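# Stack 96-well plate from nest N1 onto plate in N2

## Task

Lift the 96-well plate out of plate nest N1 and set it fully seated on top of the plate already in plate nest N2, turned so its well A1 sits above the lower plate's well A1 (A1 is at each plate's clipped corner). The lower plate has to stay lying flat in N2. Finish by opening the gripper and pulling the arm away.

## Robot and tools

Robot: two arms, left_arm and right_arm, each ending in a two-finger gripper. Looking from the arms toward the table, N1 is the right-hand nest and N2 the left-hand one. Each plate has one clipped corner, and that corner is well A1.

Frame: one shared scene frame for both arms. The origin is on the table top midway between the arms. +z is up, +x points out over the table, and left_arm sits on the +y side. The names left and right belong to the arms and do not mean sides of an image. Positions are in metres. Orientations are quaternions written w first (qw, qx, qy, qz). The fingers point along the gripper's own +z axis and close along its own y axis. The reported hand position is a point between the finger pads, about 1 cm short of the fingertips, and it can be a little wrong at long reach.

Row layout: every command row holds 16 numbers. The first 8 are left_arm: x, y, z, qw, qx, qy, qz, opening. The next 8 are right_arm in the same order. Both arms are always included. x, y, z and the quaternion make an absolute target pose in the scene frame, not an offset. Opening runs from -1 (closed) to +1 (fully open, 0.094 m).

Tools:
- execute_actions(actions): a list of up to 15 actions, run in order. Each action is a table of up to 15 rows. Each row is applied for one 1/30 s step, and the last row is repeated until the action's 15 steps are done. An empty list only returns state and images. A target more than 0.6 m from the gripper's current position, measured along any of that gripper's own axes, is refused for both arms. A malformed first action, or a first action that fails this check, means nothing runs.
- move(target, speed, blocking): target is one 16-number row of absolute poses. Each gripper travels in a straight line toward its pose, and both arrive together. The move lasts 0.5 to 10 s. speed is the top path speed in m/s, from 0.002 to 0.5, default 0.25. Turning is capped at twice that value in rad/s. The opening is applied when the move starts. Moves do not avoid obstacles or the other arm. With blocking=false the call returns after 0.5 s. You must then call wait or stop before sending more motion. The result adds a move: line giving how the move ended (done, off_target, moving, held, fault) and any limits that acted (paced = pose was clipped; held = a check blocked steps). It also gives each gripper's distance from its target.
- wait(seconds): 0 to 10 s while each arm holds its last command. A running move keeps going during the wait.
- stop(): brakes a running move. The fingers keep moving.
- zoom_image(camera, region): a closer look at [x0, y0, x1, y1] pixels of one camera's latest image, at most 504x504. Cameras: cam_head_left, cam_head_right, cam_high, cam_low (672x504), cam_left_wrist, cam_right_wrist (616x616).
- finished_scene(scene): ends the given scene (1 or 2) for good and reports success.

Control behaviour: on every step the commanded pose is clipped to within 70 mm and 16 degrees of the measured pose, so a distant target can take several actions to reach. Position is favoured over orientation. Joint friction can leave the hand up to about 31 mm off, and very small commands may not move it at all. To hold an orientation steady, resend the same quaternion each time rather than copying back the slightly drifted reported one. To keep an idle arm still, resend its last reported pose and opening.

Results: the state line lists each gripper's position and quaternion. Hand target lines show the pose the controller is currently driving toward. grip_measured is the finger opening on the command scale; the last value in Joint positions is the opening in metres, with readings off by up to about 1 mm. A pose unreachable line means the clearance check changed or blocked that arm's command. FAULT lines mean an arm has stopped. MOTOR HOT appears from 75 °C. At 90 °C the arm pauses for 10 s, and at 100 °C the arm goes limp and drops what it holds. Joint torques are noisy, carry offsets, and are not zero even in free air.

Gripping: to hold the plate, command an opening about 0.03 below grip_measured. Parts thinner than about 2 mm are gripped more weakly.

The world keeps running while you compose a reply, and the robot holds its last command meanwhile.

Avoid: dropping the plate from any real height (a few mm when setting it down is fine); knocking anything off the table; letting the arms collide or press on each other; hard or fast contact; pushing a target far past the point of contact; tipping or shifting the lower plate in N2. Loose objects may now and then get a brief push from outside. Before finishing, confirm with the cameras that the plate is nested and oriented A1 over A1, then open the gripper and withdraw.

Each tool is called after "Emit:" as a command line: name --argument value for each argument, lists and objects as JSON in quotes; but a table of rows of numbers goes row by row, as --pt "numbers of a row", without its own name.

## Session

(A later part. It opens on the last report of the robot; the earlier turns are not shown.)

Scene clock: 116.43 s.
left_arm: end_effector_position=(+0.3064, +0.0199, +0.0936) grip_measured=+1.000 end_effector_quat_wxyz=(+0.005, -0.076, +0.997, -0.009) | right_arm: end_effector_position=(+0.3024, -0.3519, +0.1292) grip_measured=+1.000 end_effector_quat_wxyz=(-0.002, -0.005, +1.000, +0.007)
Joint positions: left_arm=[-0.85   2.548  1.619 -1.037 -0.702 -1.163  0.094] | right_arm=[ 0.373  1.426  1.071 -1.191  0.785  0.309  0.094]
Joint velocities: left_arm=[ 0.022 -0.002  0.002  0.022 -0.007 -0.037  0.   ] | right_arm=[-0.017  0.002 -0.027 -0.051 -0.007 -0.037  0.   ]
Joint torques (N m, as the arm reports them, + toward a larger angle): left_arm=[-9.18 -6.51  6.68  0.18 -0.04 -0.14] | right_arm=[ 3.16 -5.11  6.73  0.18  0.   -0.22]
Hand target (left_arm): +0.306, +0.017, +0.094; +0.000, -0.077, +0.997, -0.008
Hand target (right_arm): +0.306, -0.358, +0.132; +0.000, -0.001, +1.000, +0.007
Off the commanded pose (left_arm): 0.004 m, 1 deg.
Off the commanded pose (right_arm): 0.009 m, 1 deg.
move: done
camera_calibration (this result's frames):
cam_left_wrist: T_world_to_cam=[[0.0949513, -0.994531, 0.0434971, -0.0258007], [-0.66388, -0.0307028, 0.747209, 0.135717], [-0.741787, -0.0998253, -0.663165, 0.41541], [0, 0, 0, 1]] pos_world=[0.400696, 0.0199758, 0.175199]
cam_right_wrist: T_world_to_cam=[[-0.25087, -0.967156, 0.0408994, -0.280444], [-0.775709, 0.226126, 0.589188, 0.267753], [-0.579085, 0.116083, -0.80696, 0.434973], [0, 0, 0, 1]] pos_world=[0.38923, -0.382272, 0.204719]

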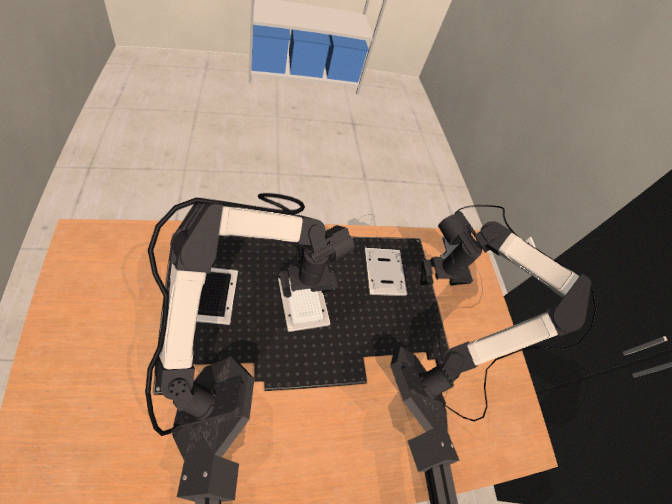

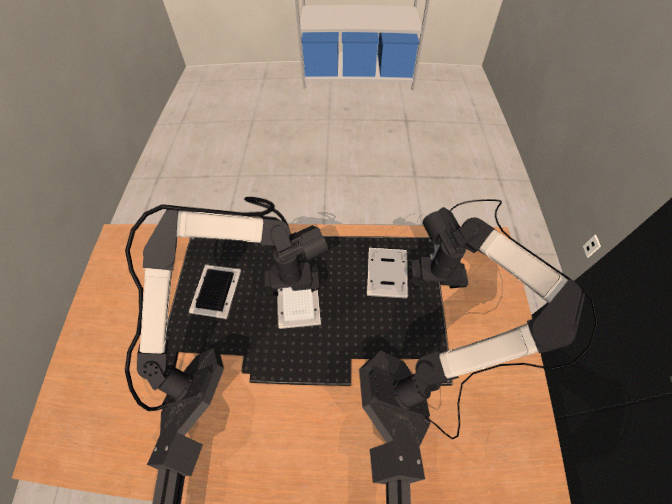

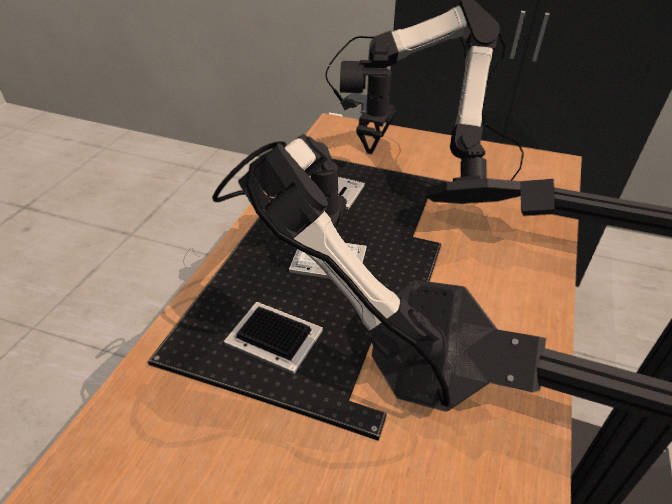

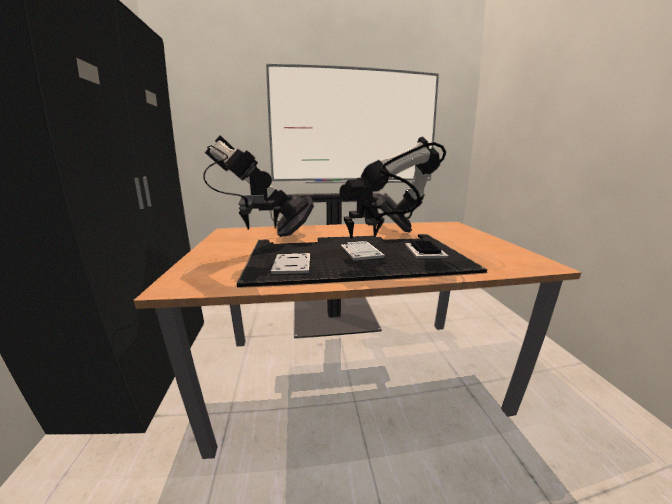

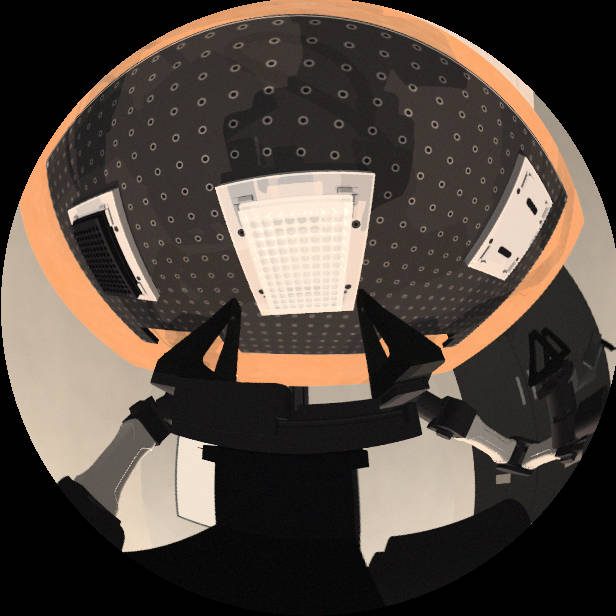

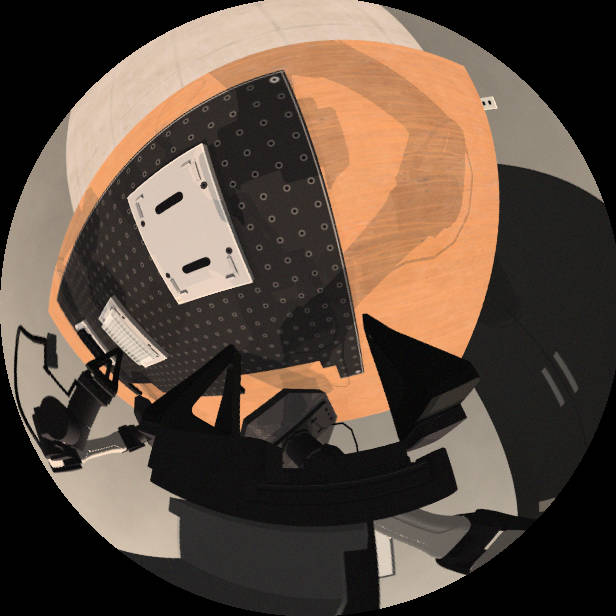

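Emit:
execute_actions --actions '[]'

Emit:
move --target '[0.301,0.017,0.05,0,-0.078,0.997,0,1,0.3024,-0.3519,0.1292,-0.002,-0.005,1,0.007,1]' --speed 0.05

Scene clock: 134.90 s.
left_arm: end_effector_position=(+0.3062, +0.0201, +0.0936) grip_measured=+1.000 end_effector_quat_wxyz=(+0.005, -0.076, +0.997, -0.009) | right_arm: end_effector_position=(+0.3024, -0.3519, +0.1292) grip_measured=+1.000 end_effector_quat_wxyz=(-0.002, -0.006, +1.000, +0.007)
Joint positions: left_arm=[-0.85   2.548  1.619 -1.039 -0.702 -1.164  0.094] | right_arm=[ 0.373  1.426  1.071 -1.191  0.785  0.306  0.094]
Joint velocities: left_arm=[ 0.002  0.002 -0.002 -0.022  0.037  0.037  0.   ] | right_arm=[ 0.007 -0.007 -0.012  0.037  0.051 -0.022  0.   ]
Joint torques (N m, as the arm reports them, + toward a larger angle): left_arm=[-9.18 -6.52  6.72  0.17 -0.04 -0.15] | right_arm=[ 3.17 -5.12  6.71  0.18  0.   -0.23]
Hand target (left_arm): +0.306, +0.017, +0.094; +0.000, -0.077, +0.997, -0.008
Hand target (right_arm): +0.306, -0.358, +0.132; +0.001, -0.001, +1.000, +0.007
Off the commanded pose (left_arm): 0.004 m, 1 deg.
Off the commanded pose (right_arm): 0.009 m, 1 deg.
camera_calibration (this result's frames):
cam_left_wrist: T_world_to_cam=[[0.0951366, -0.994558, 0.0424575, -0.0254795], [-0.663411, -0.0315455, 0.74759, 0.135457], [-0.742183, -0.0992899, -0.662802, 0.415386], [0, 0, 0, 1]] pos_world=[0.40058, 0.0201758, 0.175134]
cam_right_wrist: T_world_to_cam=[[-0.248288, -0.967823, 0.0408784, -0.281457], [-0.776332, 0.224047, 0.589162, 0.267213], [-0.579363, 0.114547, -0.80698, 0.434519], [0, 0, 0, 1]] pos_world=[0.389308, -0.382041, 0.204722]

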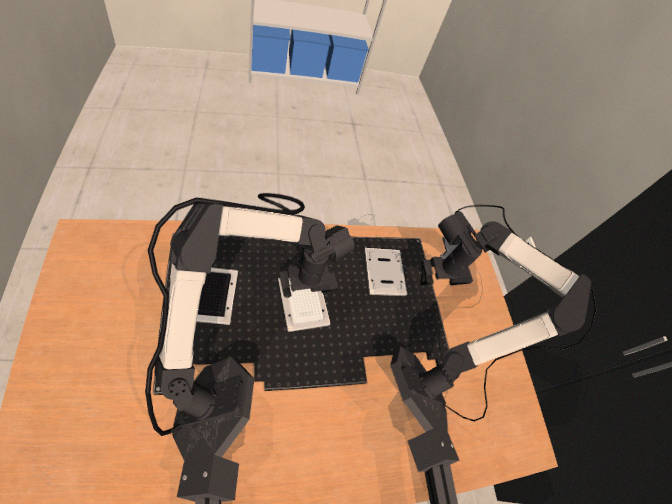

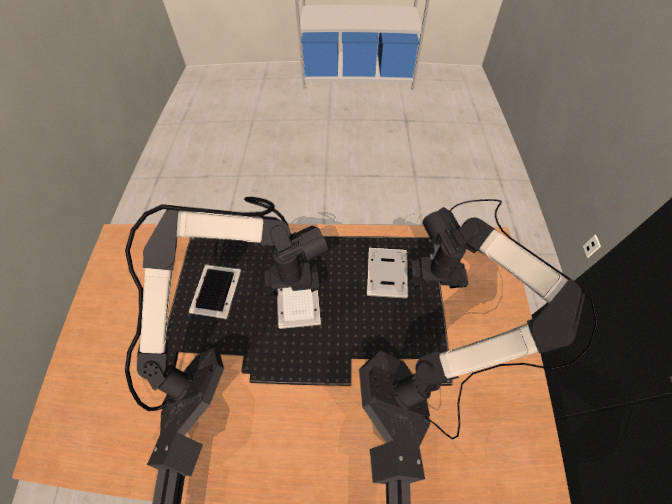

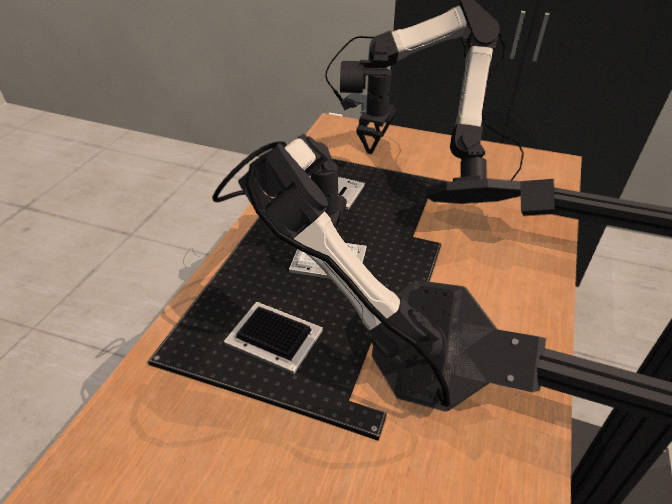

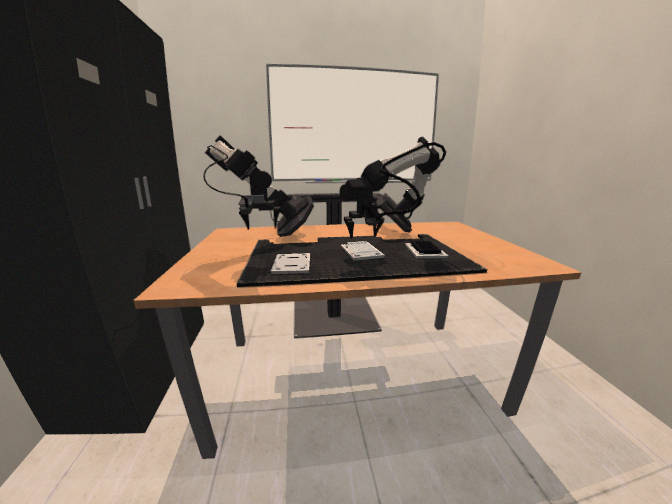

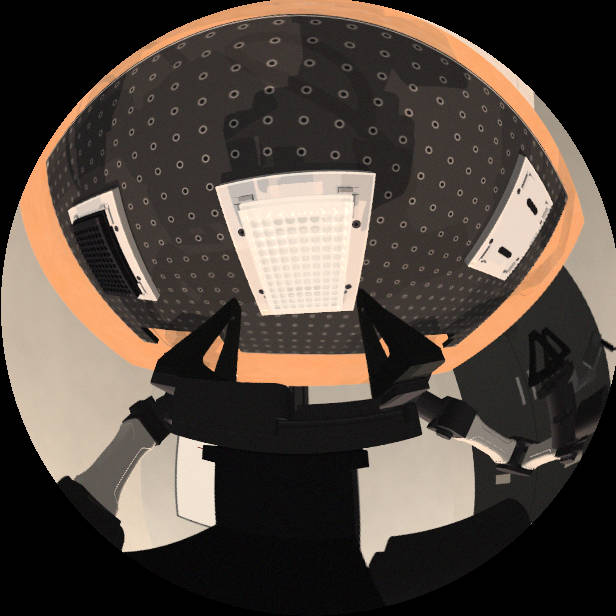

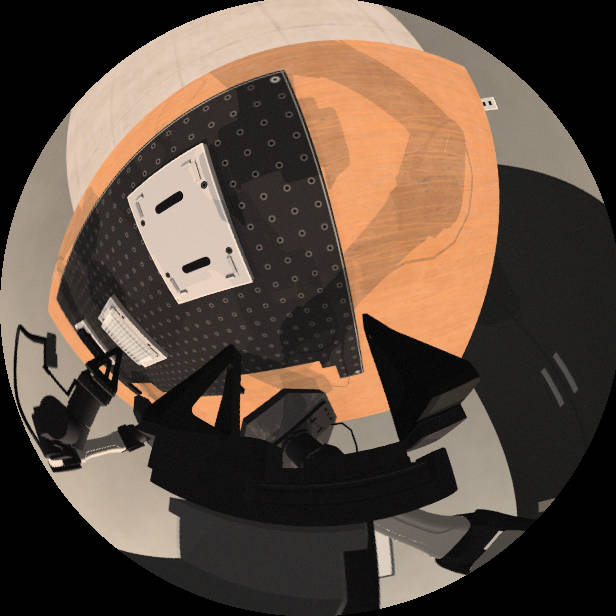

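Scene clock: 136.20 s.
left_arm: end_effector_position=(+0.3086, +0.0156, +0.0614) grip_measured=+1.000 end_effector_quat_wxyz=(+0.001, -0.088, +0.996, -0.010) | right_arm: end_effector_position=(+0.3024, -0.3519, +0.1292) grip_measured=+1.000 end_effector_quat_wxyz=(-0.002, -0.006, +1.000, +0.007)
Joint positions: left_arm=[-0.796  2.587  1.582 -0.922 -0.714 -1.125  0.094] | right_arm=[ 0.373  1.426  1.071 -1.191  0.785  0.306  0.094]
Joint velocities: left_arm=[-0.002 -0.007  0.002  0.037  0.007 -0.007  0.   ] | right_arm=[ 0.002 -0.002  0.007 -0.007  0.022 -0.022  0.   ]
Joint torques (N m, as the arm reports them, + toward a larger angle): left_arm=[-8.58 -6.36  3.    0.58 -0.24  0.06] | right_arm=[ 4.19 -4.44  5.14  0.28  0.   -0.09]
Hand target (left_arm): +0.302, +0.017, +0.050; +0.000, -0.078, +0.997, +0.001
Hand target (right_arm): +0.302, -0.352, +0.129; -0.002, -0.005, +1.000, +0.007
Off the commanded pose (left_arm): 0.014 m, 2 deg.
Off the commanded pose (right_arm): 0.000 m, 0 deg.
move: off_target (left_arm)
camera_calibration (this result's frames):
cam_left_wrist: T_world_to_cam=[[0.120146, -0.991759, 0.0444937, -0.0367484], [-0.656631, -0.0457733, 0.752822, 0.158762], [-0.744581, -0.119665, -0.656719, 0.396043], [0, 0, 0, 1]] pos_world=[0.40355, 0.0182139, 0.142205]
cam_right_wrist: T_world_to_cam=[[-0.248288, -0.967823, 0.0408784, -0.281457], [-0.776332, 0.224047, 0.589162, 0.267213], [-0.579363, 0.114547, -0.80698, 0.434519], [0, 0, 0, 1]] pos_world=[0.389308, -0.382041, 0.204722]

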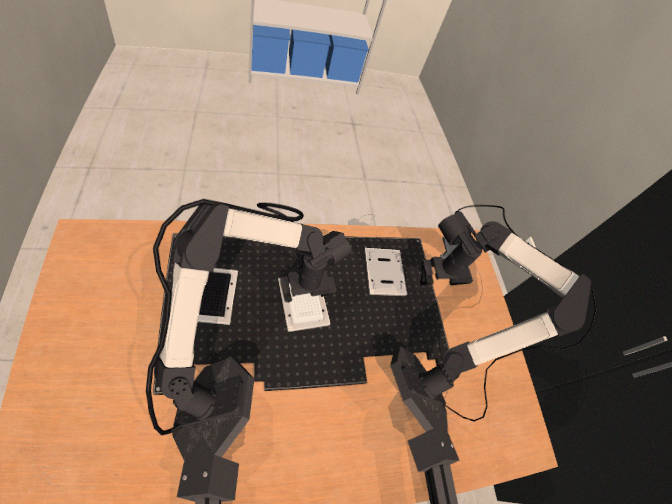

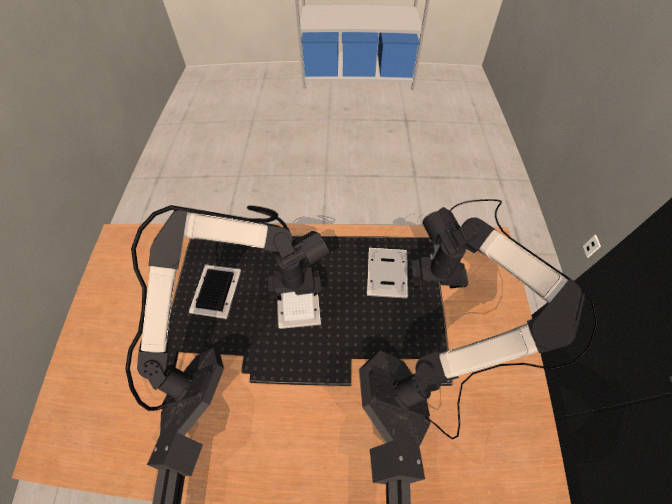

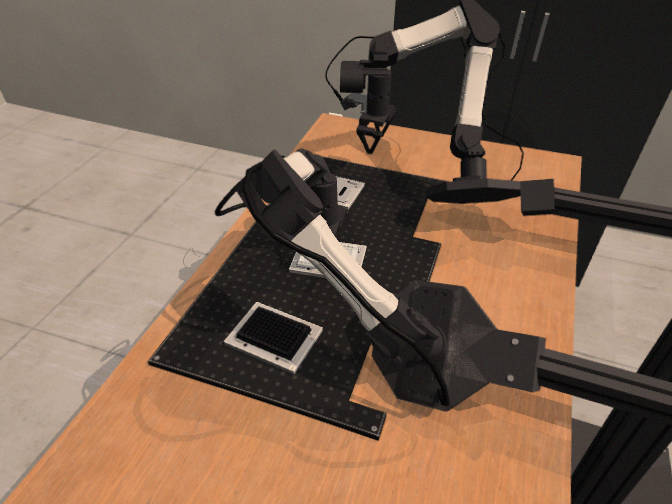

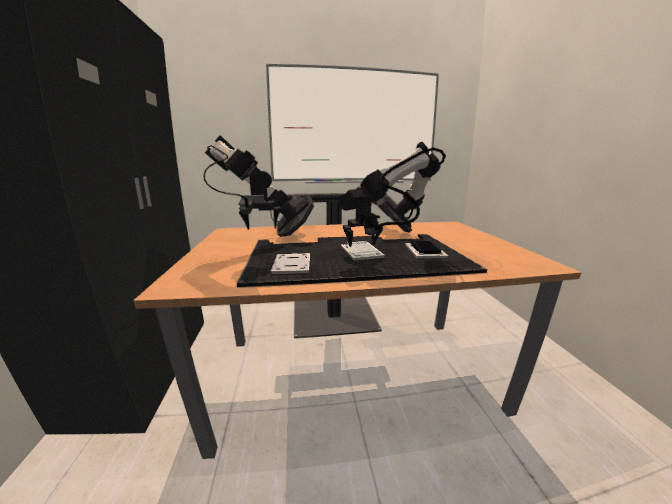

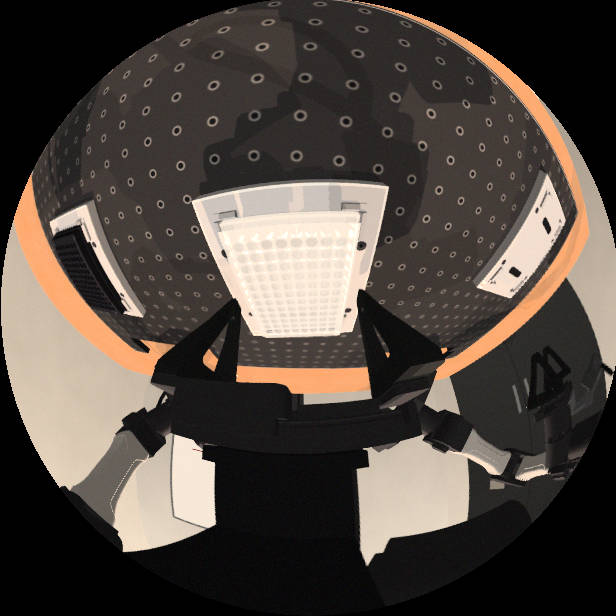

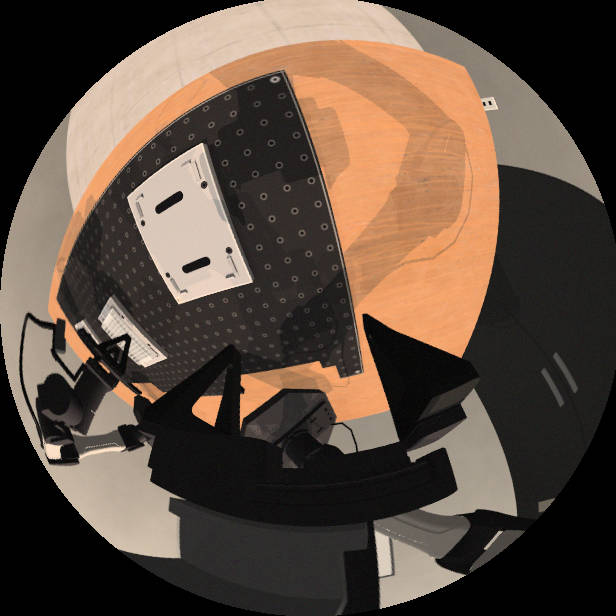

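Plate is now about 3 mm toward +y.

Emit:
execute_actions --actions '[[[0.301,0.021,0.048,0,-0.072,0.997,0.005,1,0.3024,-0.3519,0.1292,-0.002,-0.005,1,0.007,1]],[[0.301,0.0215,0.042,0,-0.072,0.997,0.008,1,0.3024,-0.3519,0.1292,-0.002,-0.005,1,0.007,1]]]'

Emit:
zoom_image --camera "cam_left_wrist" --region '[170,160,420,380]'

Scene clock: 140.53 s.
left_arm: end_effector_position=(+0.3107, +0.0194, +0.0550) grip_measured=+1.000 end_effector_quat_wxyz=(+0.003, -0.085, +0.996, -0.005) | right_arm: end_effector_position=(+0.3024, -0.3519, +0.1292) grip_measured=+1.000 end_effector_quat_wxyz=(-0.002, -0.006, +1.000, +0.007)
Joint positions: left_arm=[-0.781  2.587  1.569 -0.904 -0.727 -1.104  0.094] | right_arm=[ 0.373  1.426  1.071 -1.191  0.785  0.306  0.094]
Joint velocities: left_arm=[-0.007 -0.012 -0.007 -0.051  0.007  0.007  0.   ] | right_arm=[ 0.007  0.017 -0.002  0.037  0.037 -0.007  0.   ]
Joint torques (N m, as the arm reports them, + toward a larger angle): left_arm=[-8.66 -6.13  2.61  0.59 -0.2   0.05] | right_arm=[ 4.2  -4.44  5.14  0.28  0.   -0.09]
Hand target (left_arm): +0.301, +0.022, +0.042; -0.000, -0.072, +0.997, +0.008
Hand target (right_arm): +0.302, -0.352, +0.129; -0.002, -0.005, +1.000, +0.007
Off the commanded pose (left_arm): 0.016 m, 2 deg.
Off the commanded pose (right_arm): 0.000 m, 0 deg.
camera_calibration (this result's frames):
cam_left_wrist: T_world_to_cam=[[0.113211, -0.992935, 0.0355364, -0.0302468], [-0.659396, -0.0483313, 0.750241, 0.166138], [-0.743223, -0.108368, -0.660209, 0.393382], [0, 0, 0, 1]] pos_world=[0.405345, 0.0206265, 0.136145]
cam_right_wrist: T_world_to_cam=[[-0.248288, -0.967823, 0.0408784, -0.281457], [-0.776332, 0.224047, 0.589162, 0.267213], [-0.579363, 0.114547, -0.80698, 0.434519], [0, 0, 0, 1]] pos_world=[0.389308, -0.382041, 0.204722]

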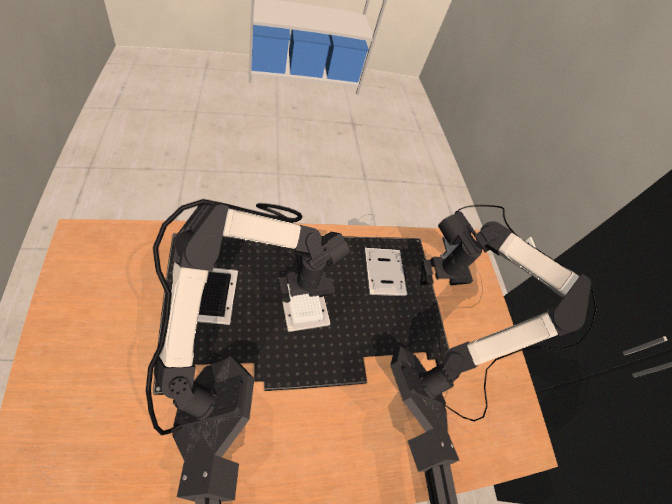

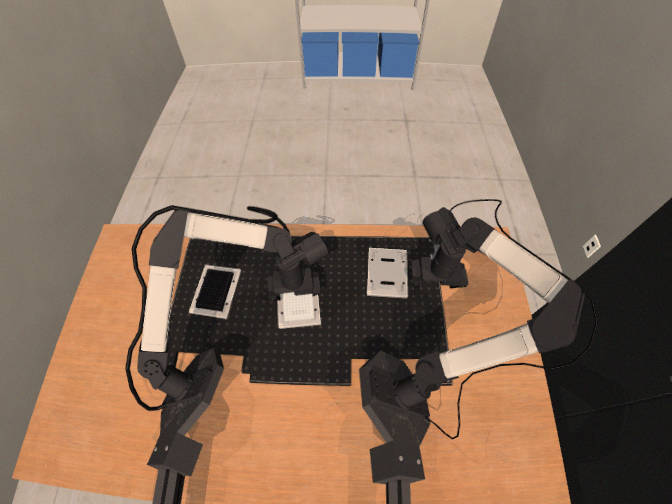

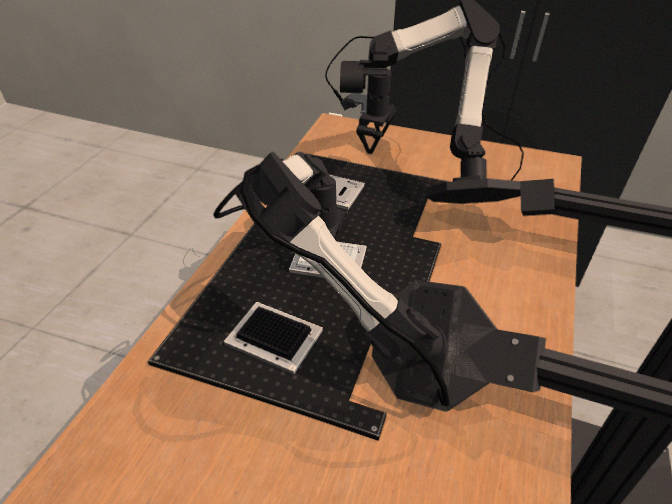

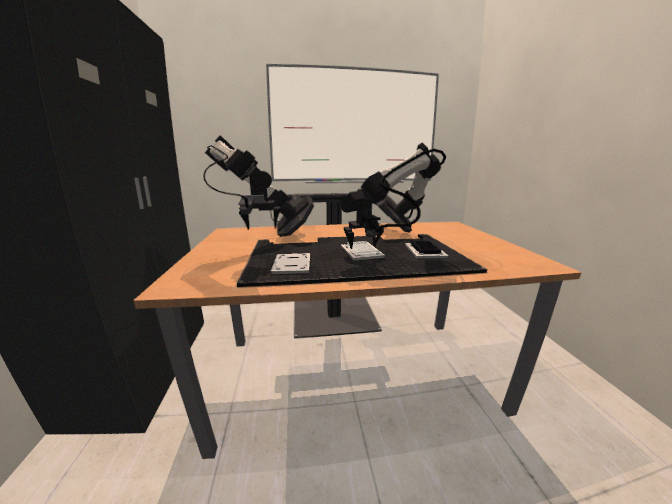

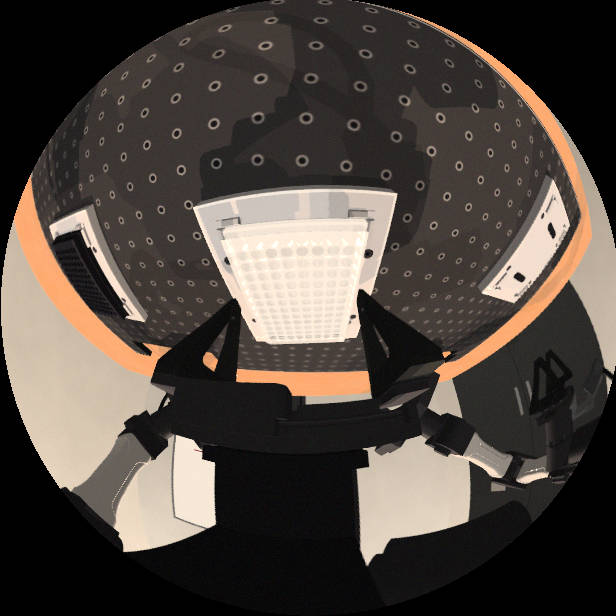

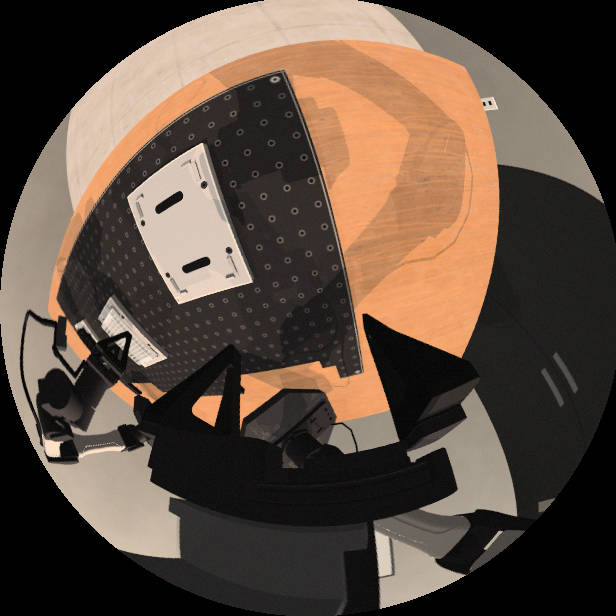

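Region (170, 160, 420, 380) of cam_left_wrist's 616x616 image, scaled by 2.016, with more detail than that image has; it fills the top 444 rows of this view, and the rest is white.

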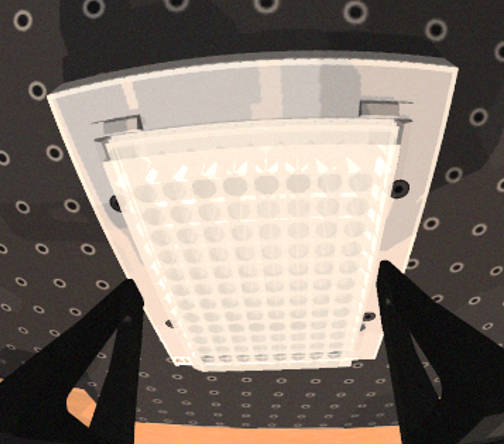

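Emit:
execute_actions --actions '[[[0.301,0.021,0.037,0,-0.072,0.997,0.008,1,0.3024,-0.3519,0.1292,-0.002,-0.005,1,0.007,1]],[[0.301,0.021,0.033,0,-0.072,0.997,0.008,1,0.3024,-0.3519,0.1292,-0.002,-0.005,1,0.007,1]]]'

Emit:
zoom_image --camera "cam_low" --region '[330,215,400,270]'

Scene clock: 147.03 s.
left_arm: end_effector_position=(+0.3106, +0.0180, +0.0453) grip_measured=+1.000 end_effector_quat_wxyz=(+0.003, -0.084, +0.996, -0.005) | right_arm: end_effector_position=(+0.3024, -0.3519, +0.1292) grip_measured=+1.000 end_effector_quat_wxyz=(-0.002, -0.006, +1.000, +0.007)
Joint positions: left_arm=[-0.766  2.601  1.559 -0.869 -0.733 -1.084  0.094] | right_arm=[ 0.373  1.426  1.071 -1.191  0.785  0.306  0.094]
Joint velocities: left_arm=[-0.017 -0.012 -0.007  0.022  0.007 -0.007  0.   ] | right_arm=[-0.002 -0.002  0.012 -0.007  0.095 -0.037  0.   ]
Joint torques (N m, as the arm reports them, + toward a larger angle): left_arm=[-8.51 -6.33  2.34  0.57 -0.23  0.06] | right_arm=[ 4.18 -4.46  5.15  0.28  0.   -0.09]
Hand target (left_arm): +0.301, +0.021, +0.033; -0.000, -0.072, +0.997, +0.008
Hand target (right_arm): +0.302, -0.352, +0.129; -0.002, -0.005, +1.000, +0.007
Off the commanded pose (left_arm): 0.016 m, 2 deg.
Off the commanded pose (right_arm): 0.000 m, 0 deg.
camera_calibration (this result's frames):
cam_left_wrist: T_world_to_cam=[[0.111319, -0.993183, 0.0345759, -0.0306226], [-0.659373, -0.0477841, 0.750296, 0.173282], [-0.743529, -0.10632, -0.660197, 0.386806], [0, 0, 0, 1]] pos_world=[0.405268, 0.0189917, 0.126415]
cam_right_wrist: T_world_to_cam=[[-0.248288, -0.967823, 0.0408784, -0.281457], [-0.776332, 0.224047, 0.589162, 0.267213], [-0.579363, 0.114547, -0.80698, 0.434519], [0, 0, 0, 1]] pos_world=[0.389308, -0.382041, 0.204722]

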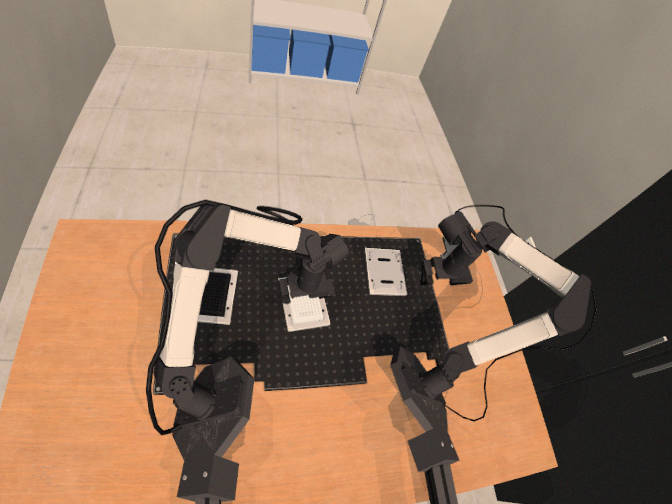

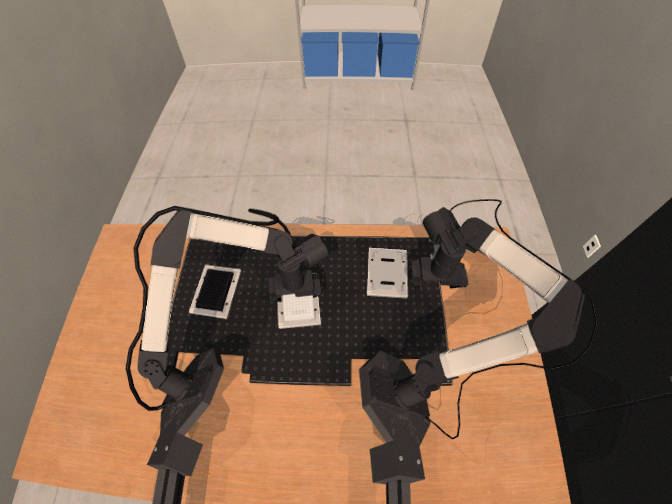

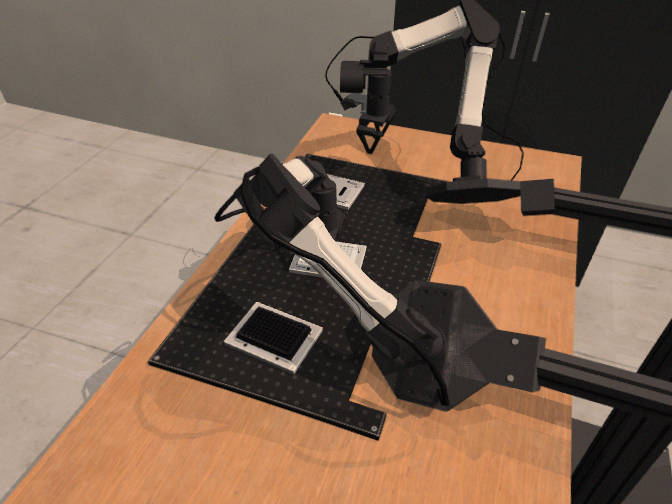

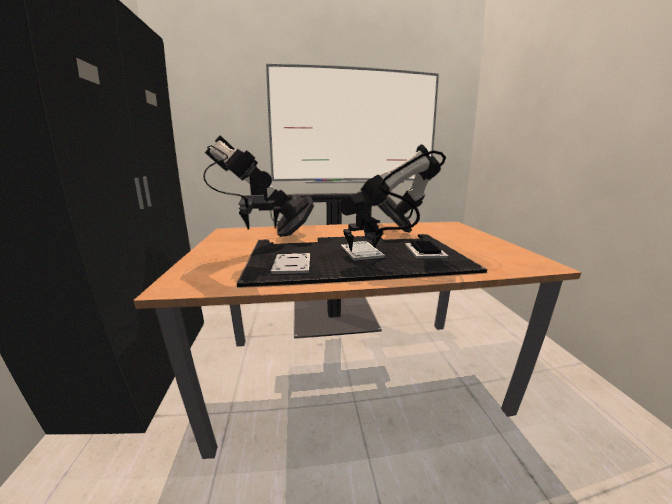

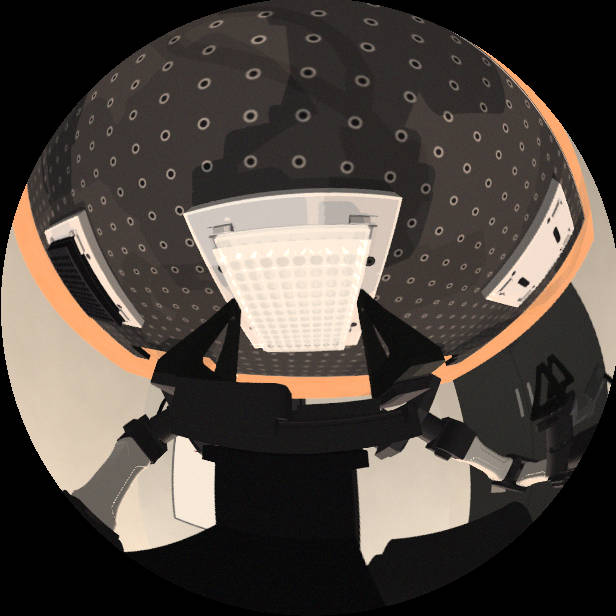

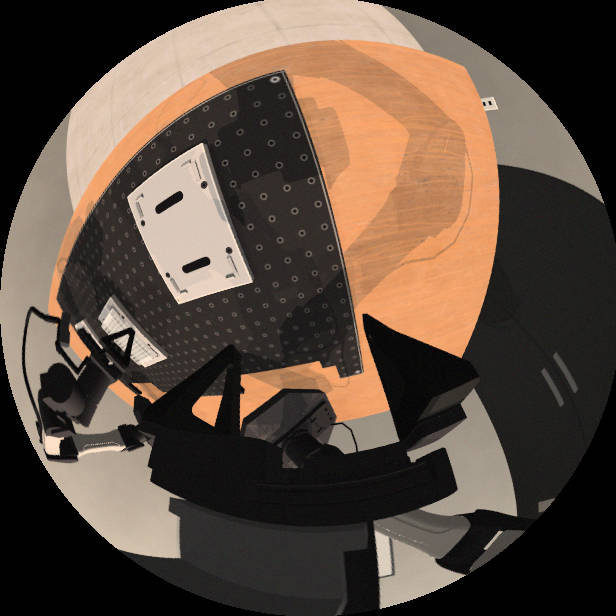

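Region (330, 215, 400, 270) of cam_low's 672x504 image, scaled by 7.200, with more detail than that image has; it fills the top 396 rows of this view, and the rest is white.

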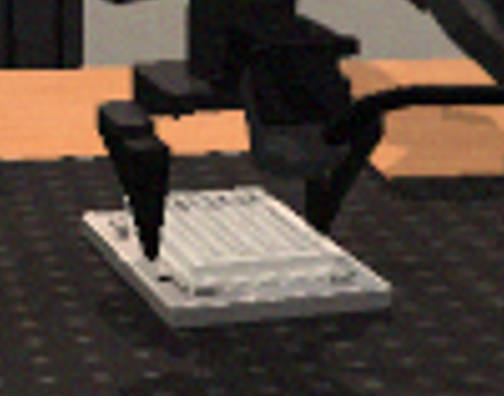

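Emit:
execute_actions --actions '[[[0.301,0.0225,0.032,0,-0.072,0.997,0.008,0.9,0.3024,-0.3519,0.1292,-0.002,-0.005,1,0.007,1]],[[0.301,0.0225,0.032,0,-0.072,0.997,0.008,0.79,0.3024,-0.3519,0.1292,-0.002,-0.005,1,0.007,1]],[[0.301,0.0225,0.032,0,-0.072,0.997,0.008,0.7,0.3024,-0.3519,0.1292,-0.002,-0.005,1,0.007,1]]]'

Emit:
zoom_image --camera "cam_left_wrist" --region '[170,160,420,380]'

Scene clock: 153.63 s.
left_arm: end_effector_position=(+0.3106, +0.0168, +0.0443) grip_measured=+0.753 end_effector_quat_wxyz=(+0.005, -0.084, +0.996, -0.007) | right_arm: end_effector_position=(+0.3024, -0.3519, +0.1292) grip_measured=+1.000 end_effector_quat_wxyz=(-0.002, -0.006, +1.000, +0.007)
Joint positions: left_arm=[-0.766  2.601  1.553 -0.855 -0.734 -1.079  0.082] | right_arm=[ 0.373  1.426  1.071 -1.191  0.785  0.306  0.094]
Joint velocities: left_arm=[-0.012  0.007 -0.022 -0.051  0.037 -0.066 -0.001] | right_arm=[ 0.012  0.002  0.002  0.022 -0.051 -0.051  0.   ]
Joint torques (N m, as the arm reports them, + toward a larger angle): left_arm=[-8.25 -6.7   2.13  0.53 -0.22  0.05] | right_arm=[ 4.18 -4.46  5.16  0.28 -0.01 -0.09]
Hand target (left_arm): +0.301, +0.023, +0.032; -0.000, -0.072, +0.997, +0.008
Hand target (right_arm): +0.302, -0.352, +0.129; -0.002, -0.005, +1.000, +0.007
Off the commanded pose (left_arm): 0.017 m, 2 deg.
Off the commanded pose (right_arm): 0.000 m, 0 deg.
camera_calibration (this result's frames):
cam_left_wrist: T_world_to_cam=[[0.111568, -0.992988, 0.0390698, -0.0320499], [-0.662752, -0.0450539, 0.747482, 0.175108], [-0.740481, -0.109289, -0.663132, 0.385344], [0, 0, 0, 1]] pos_world=[0.404969, 0.0181779, 0.125896]
cam_right_wrist: T_world_to_cam=[[-0.248288, -0.967823, 0.0408784, -0.281457], [-0.776332, 0.224047, 0.589162, 0.267213], [-0.579363, 0.114547, -0.80698, 0.434519], [0, 0, 0, 1]] pos_world=[0.389308, -0.382041, 0.204722]

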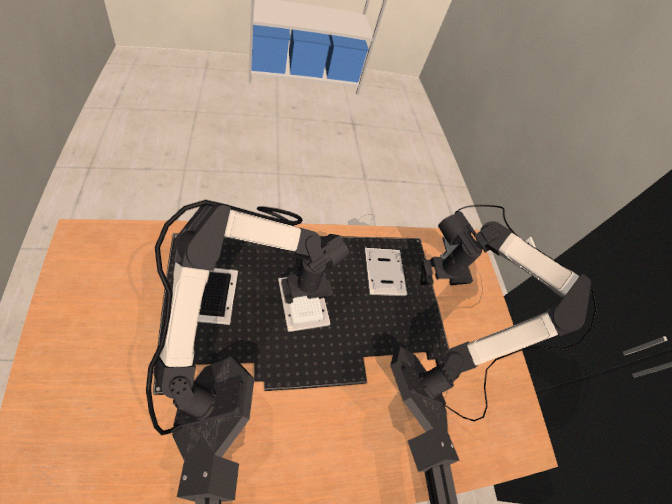

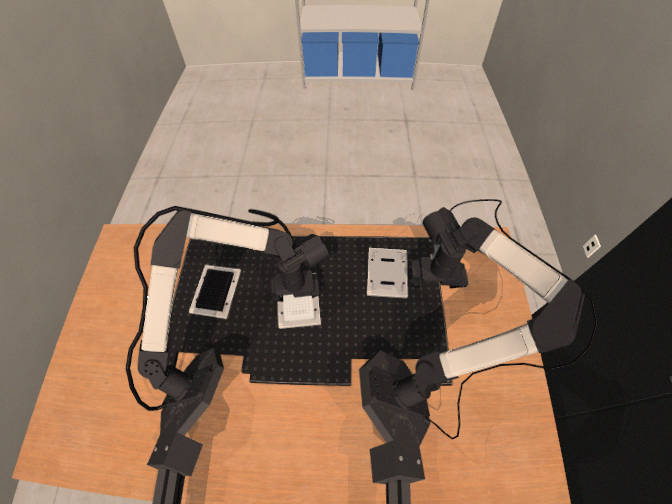

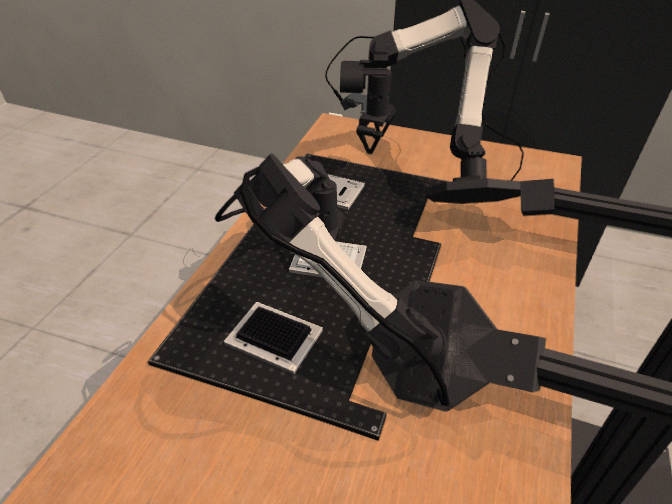

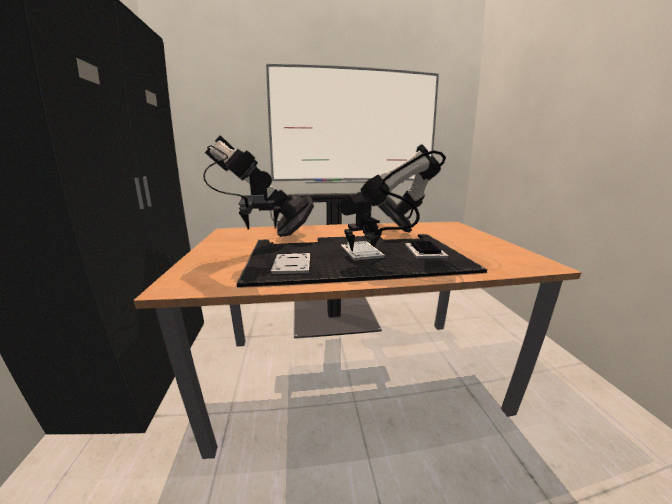

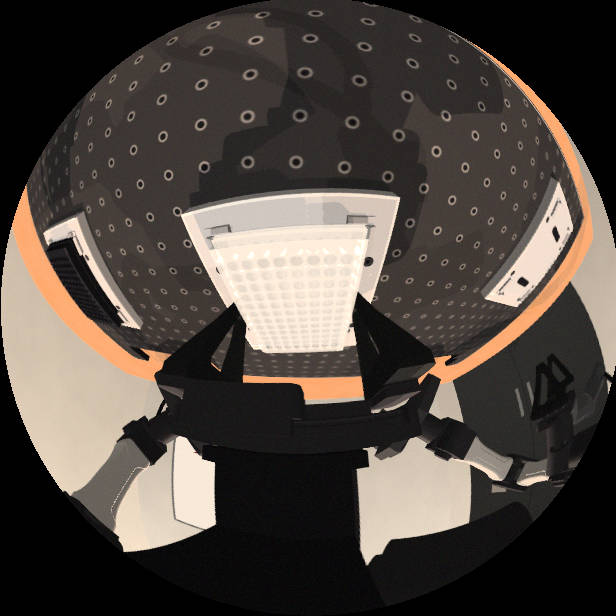

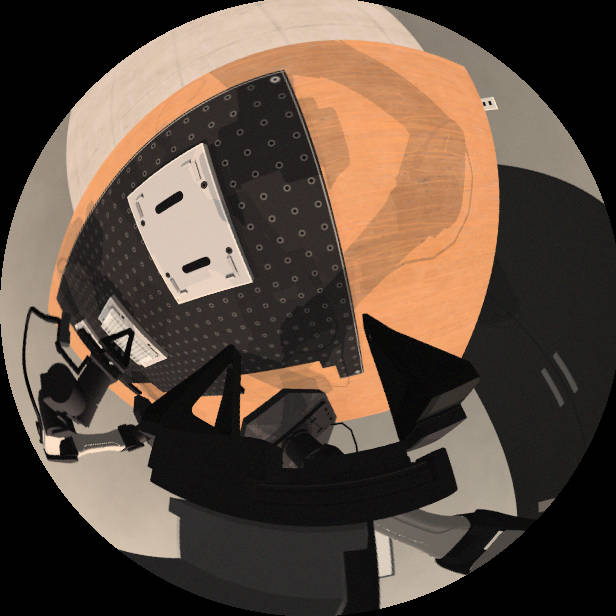

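Region (170, 160, 420, 380) of cam_left_wrist's 616x616 image, scaled by 2.016, with more detail than that image has; it fills the top 444 rows of this view, and the rest is white.

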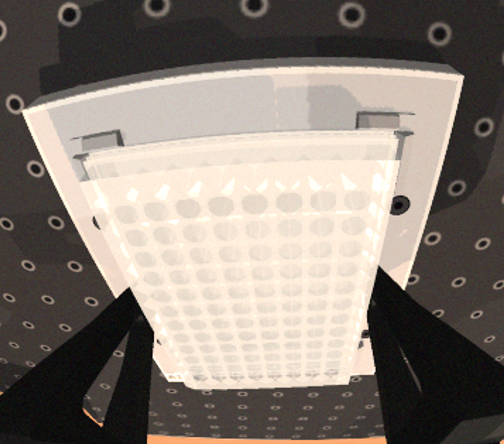

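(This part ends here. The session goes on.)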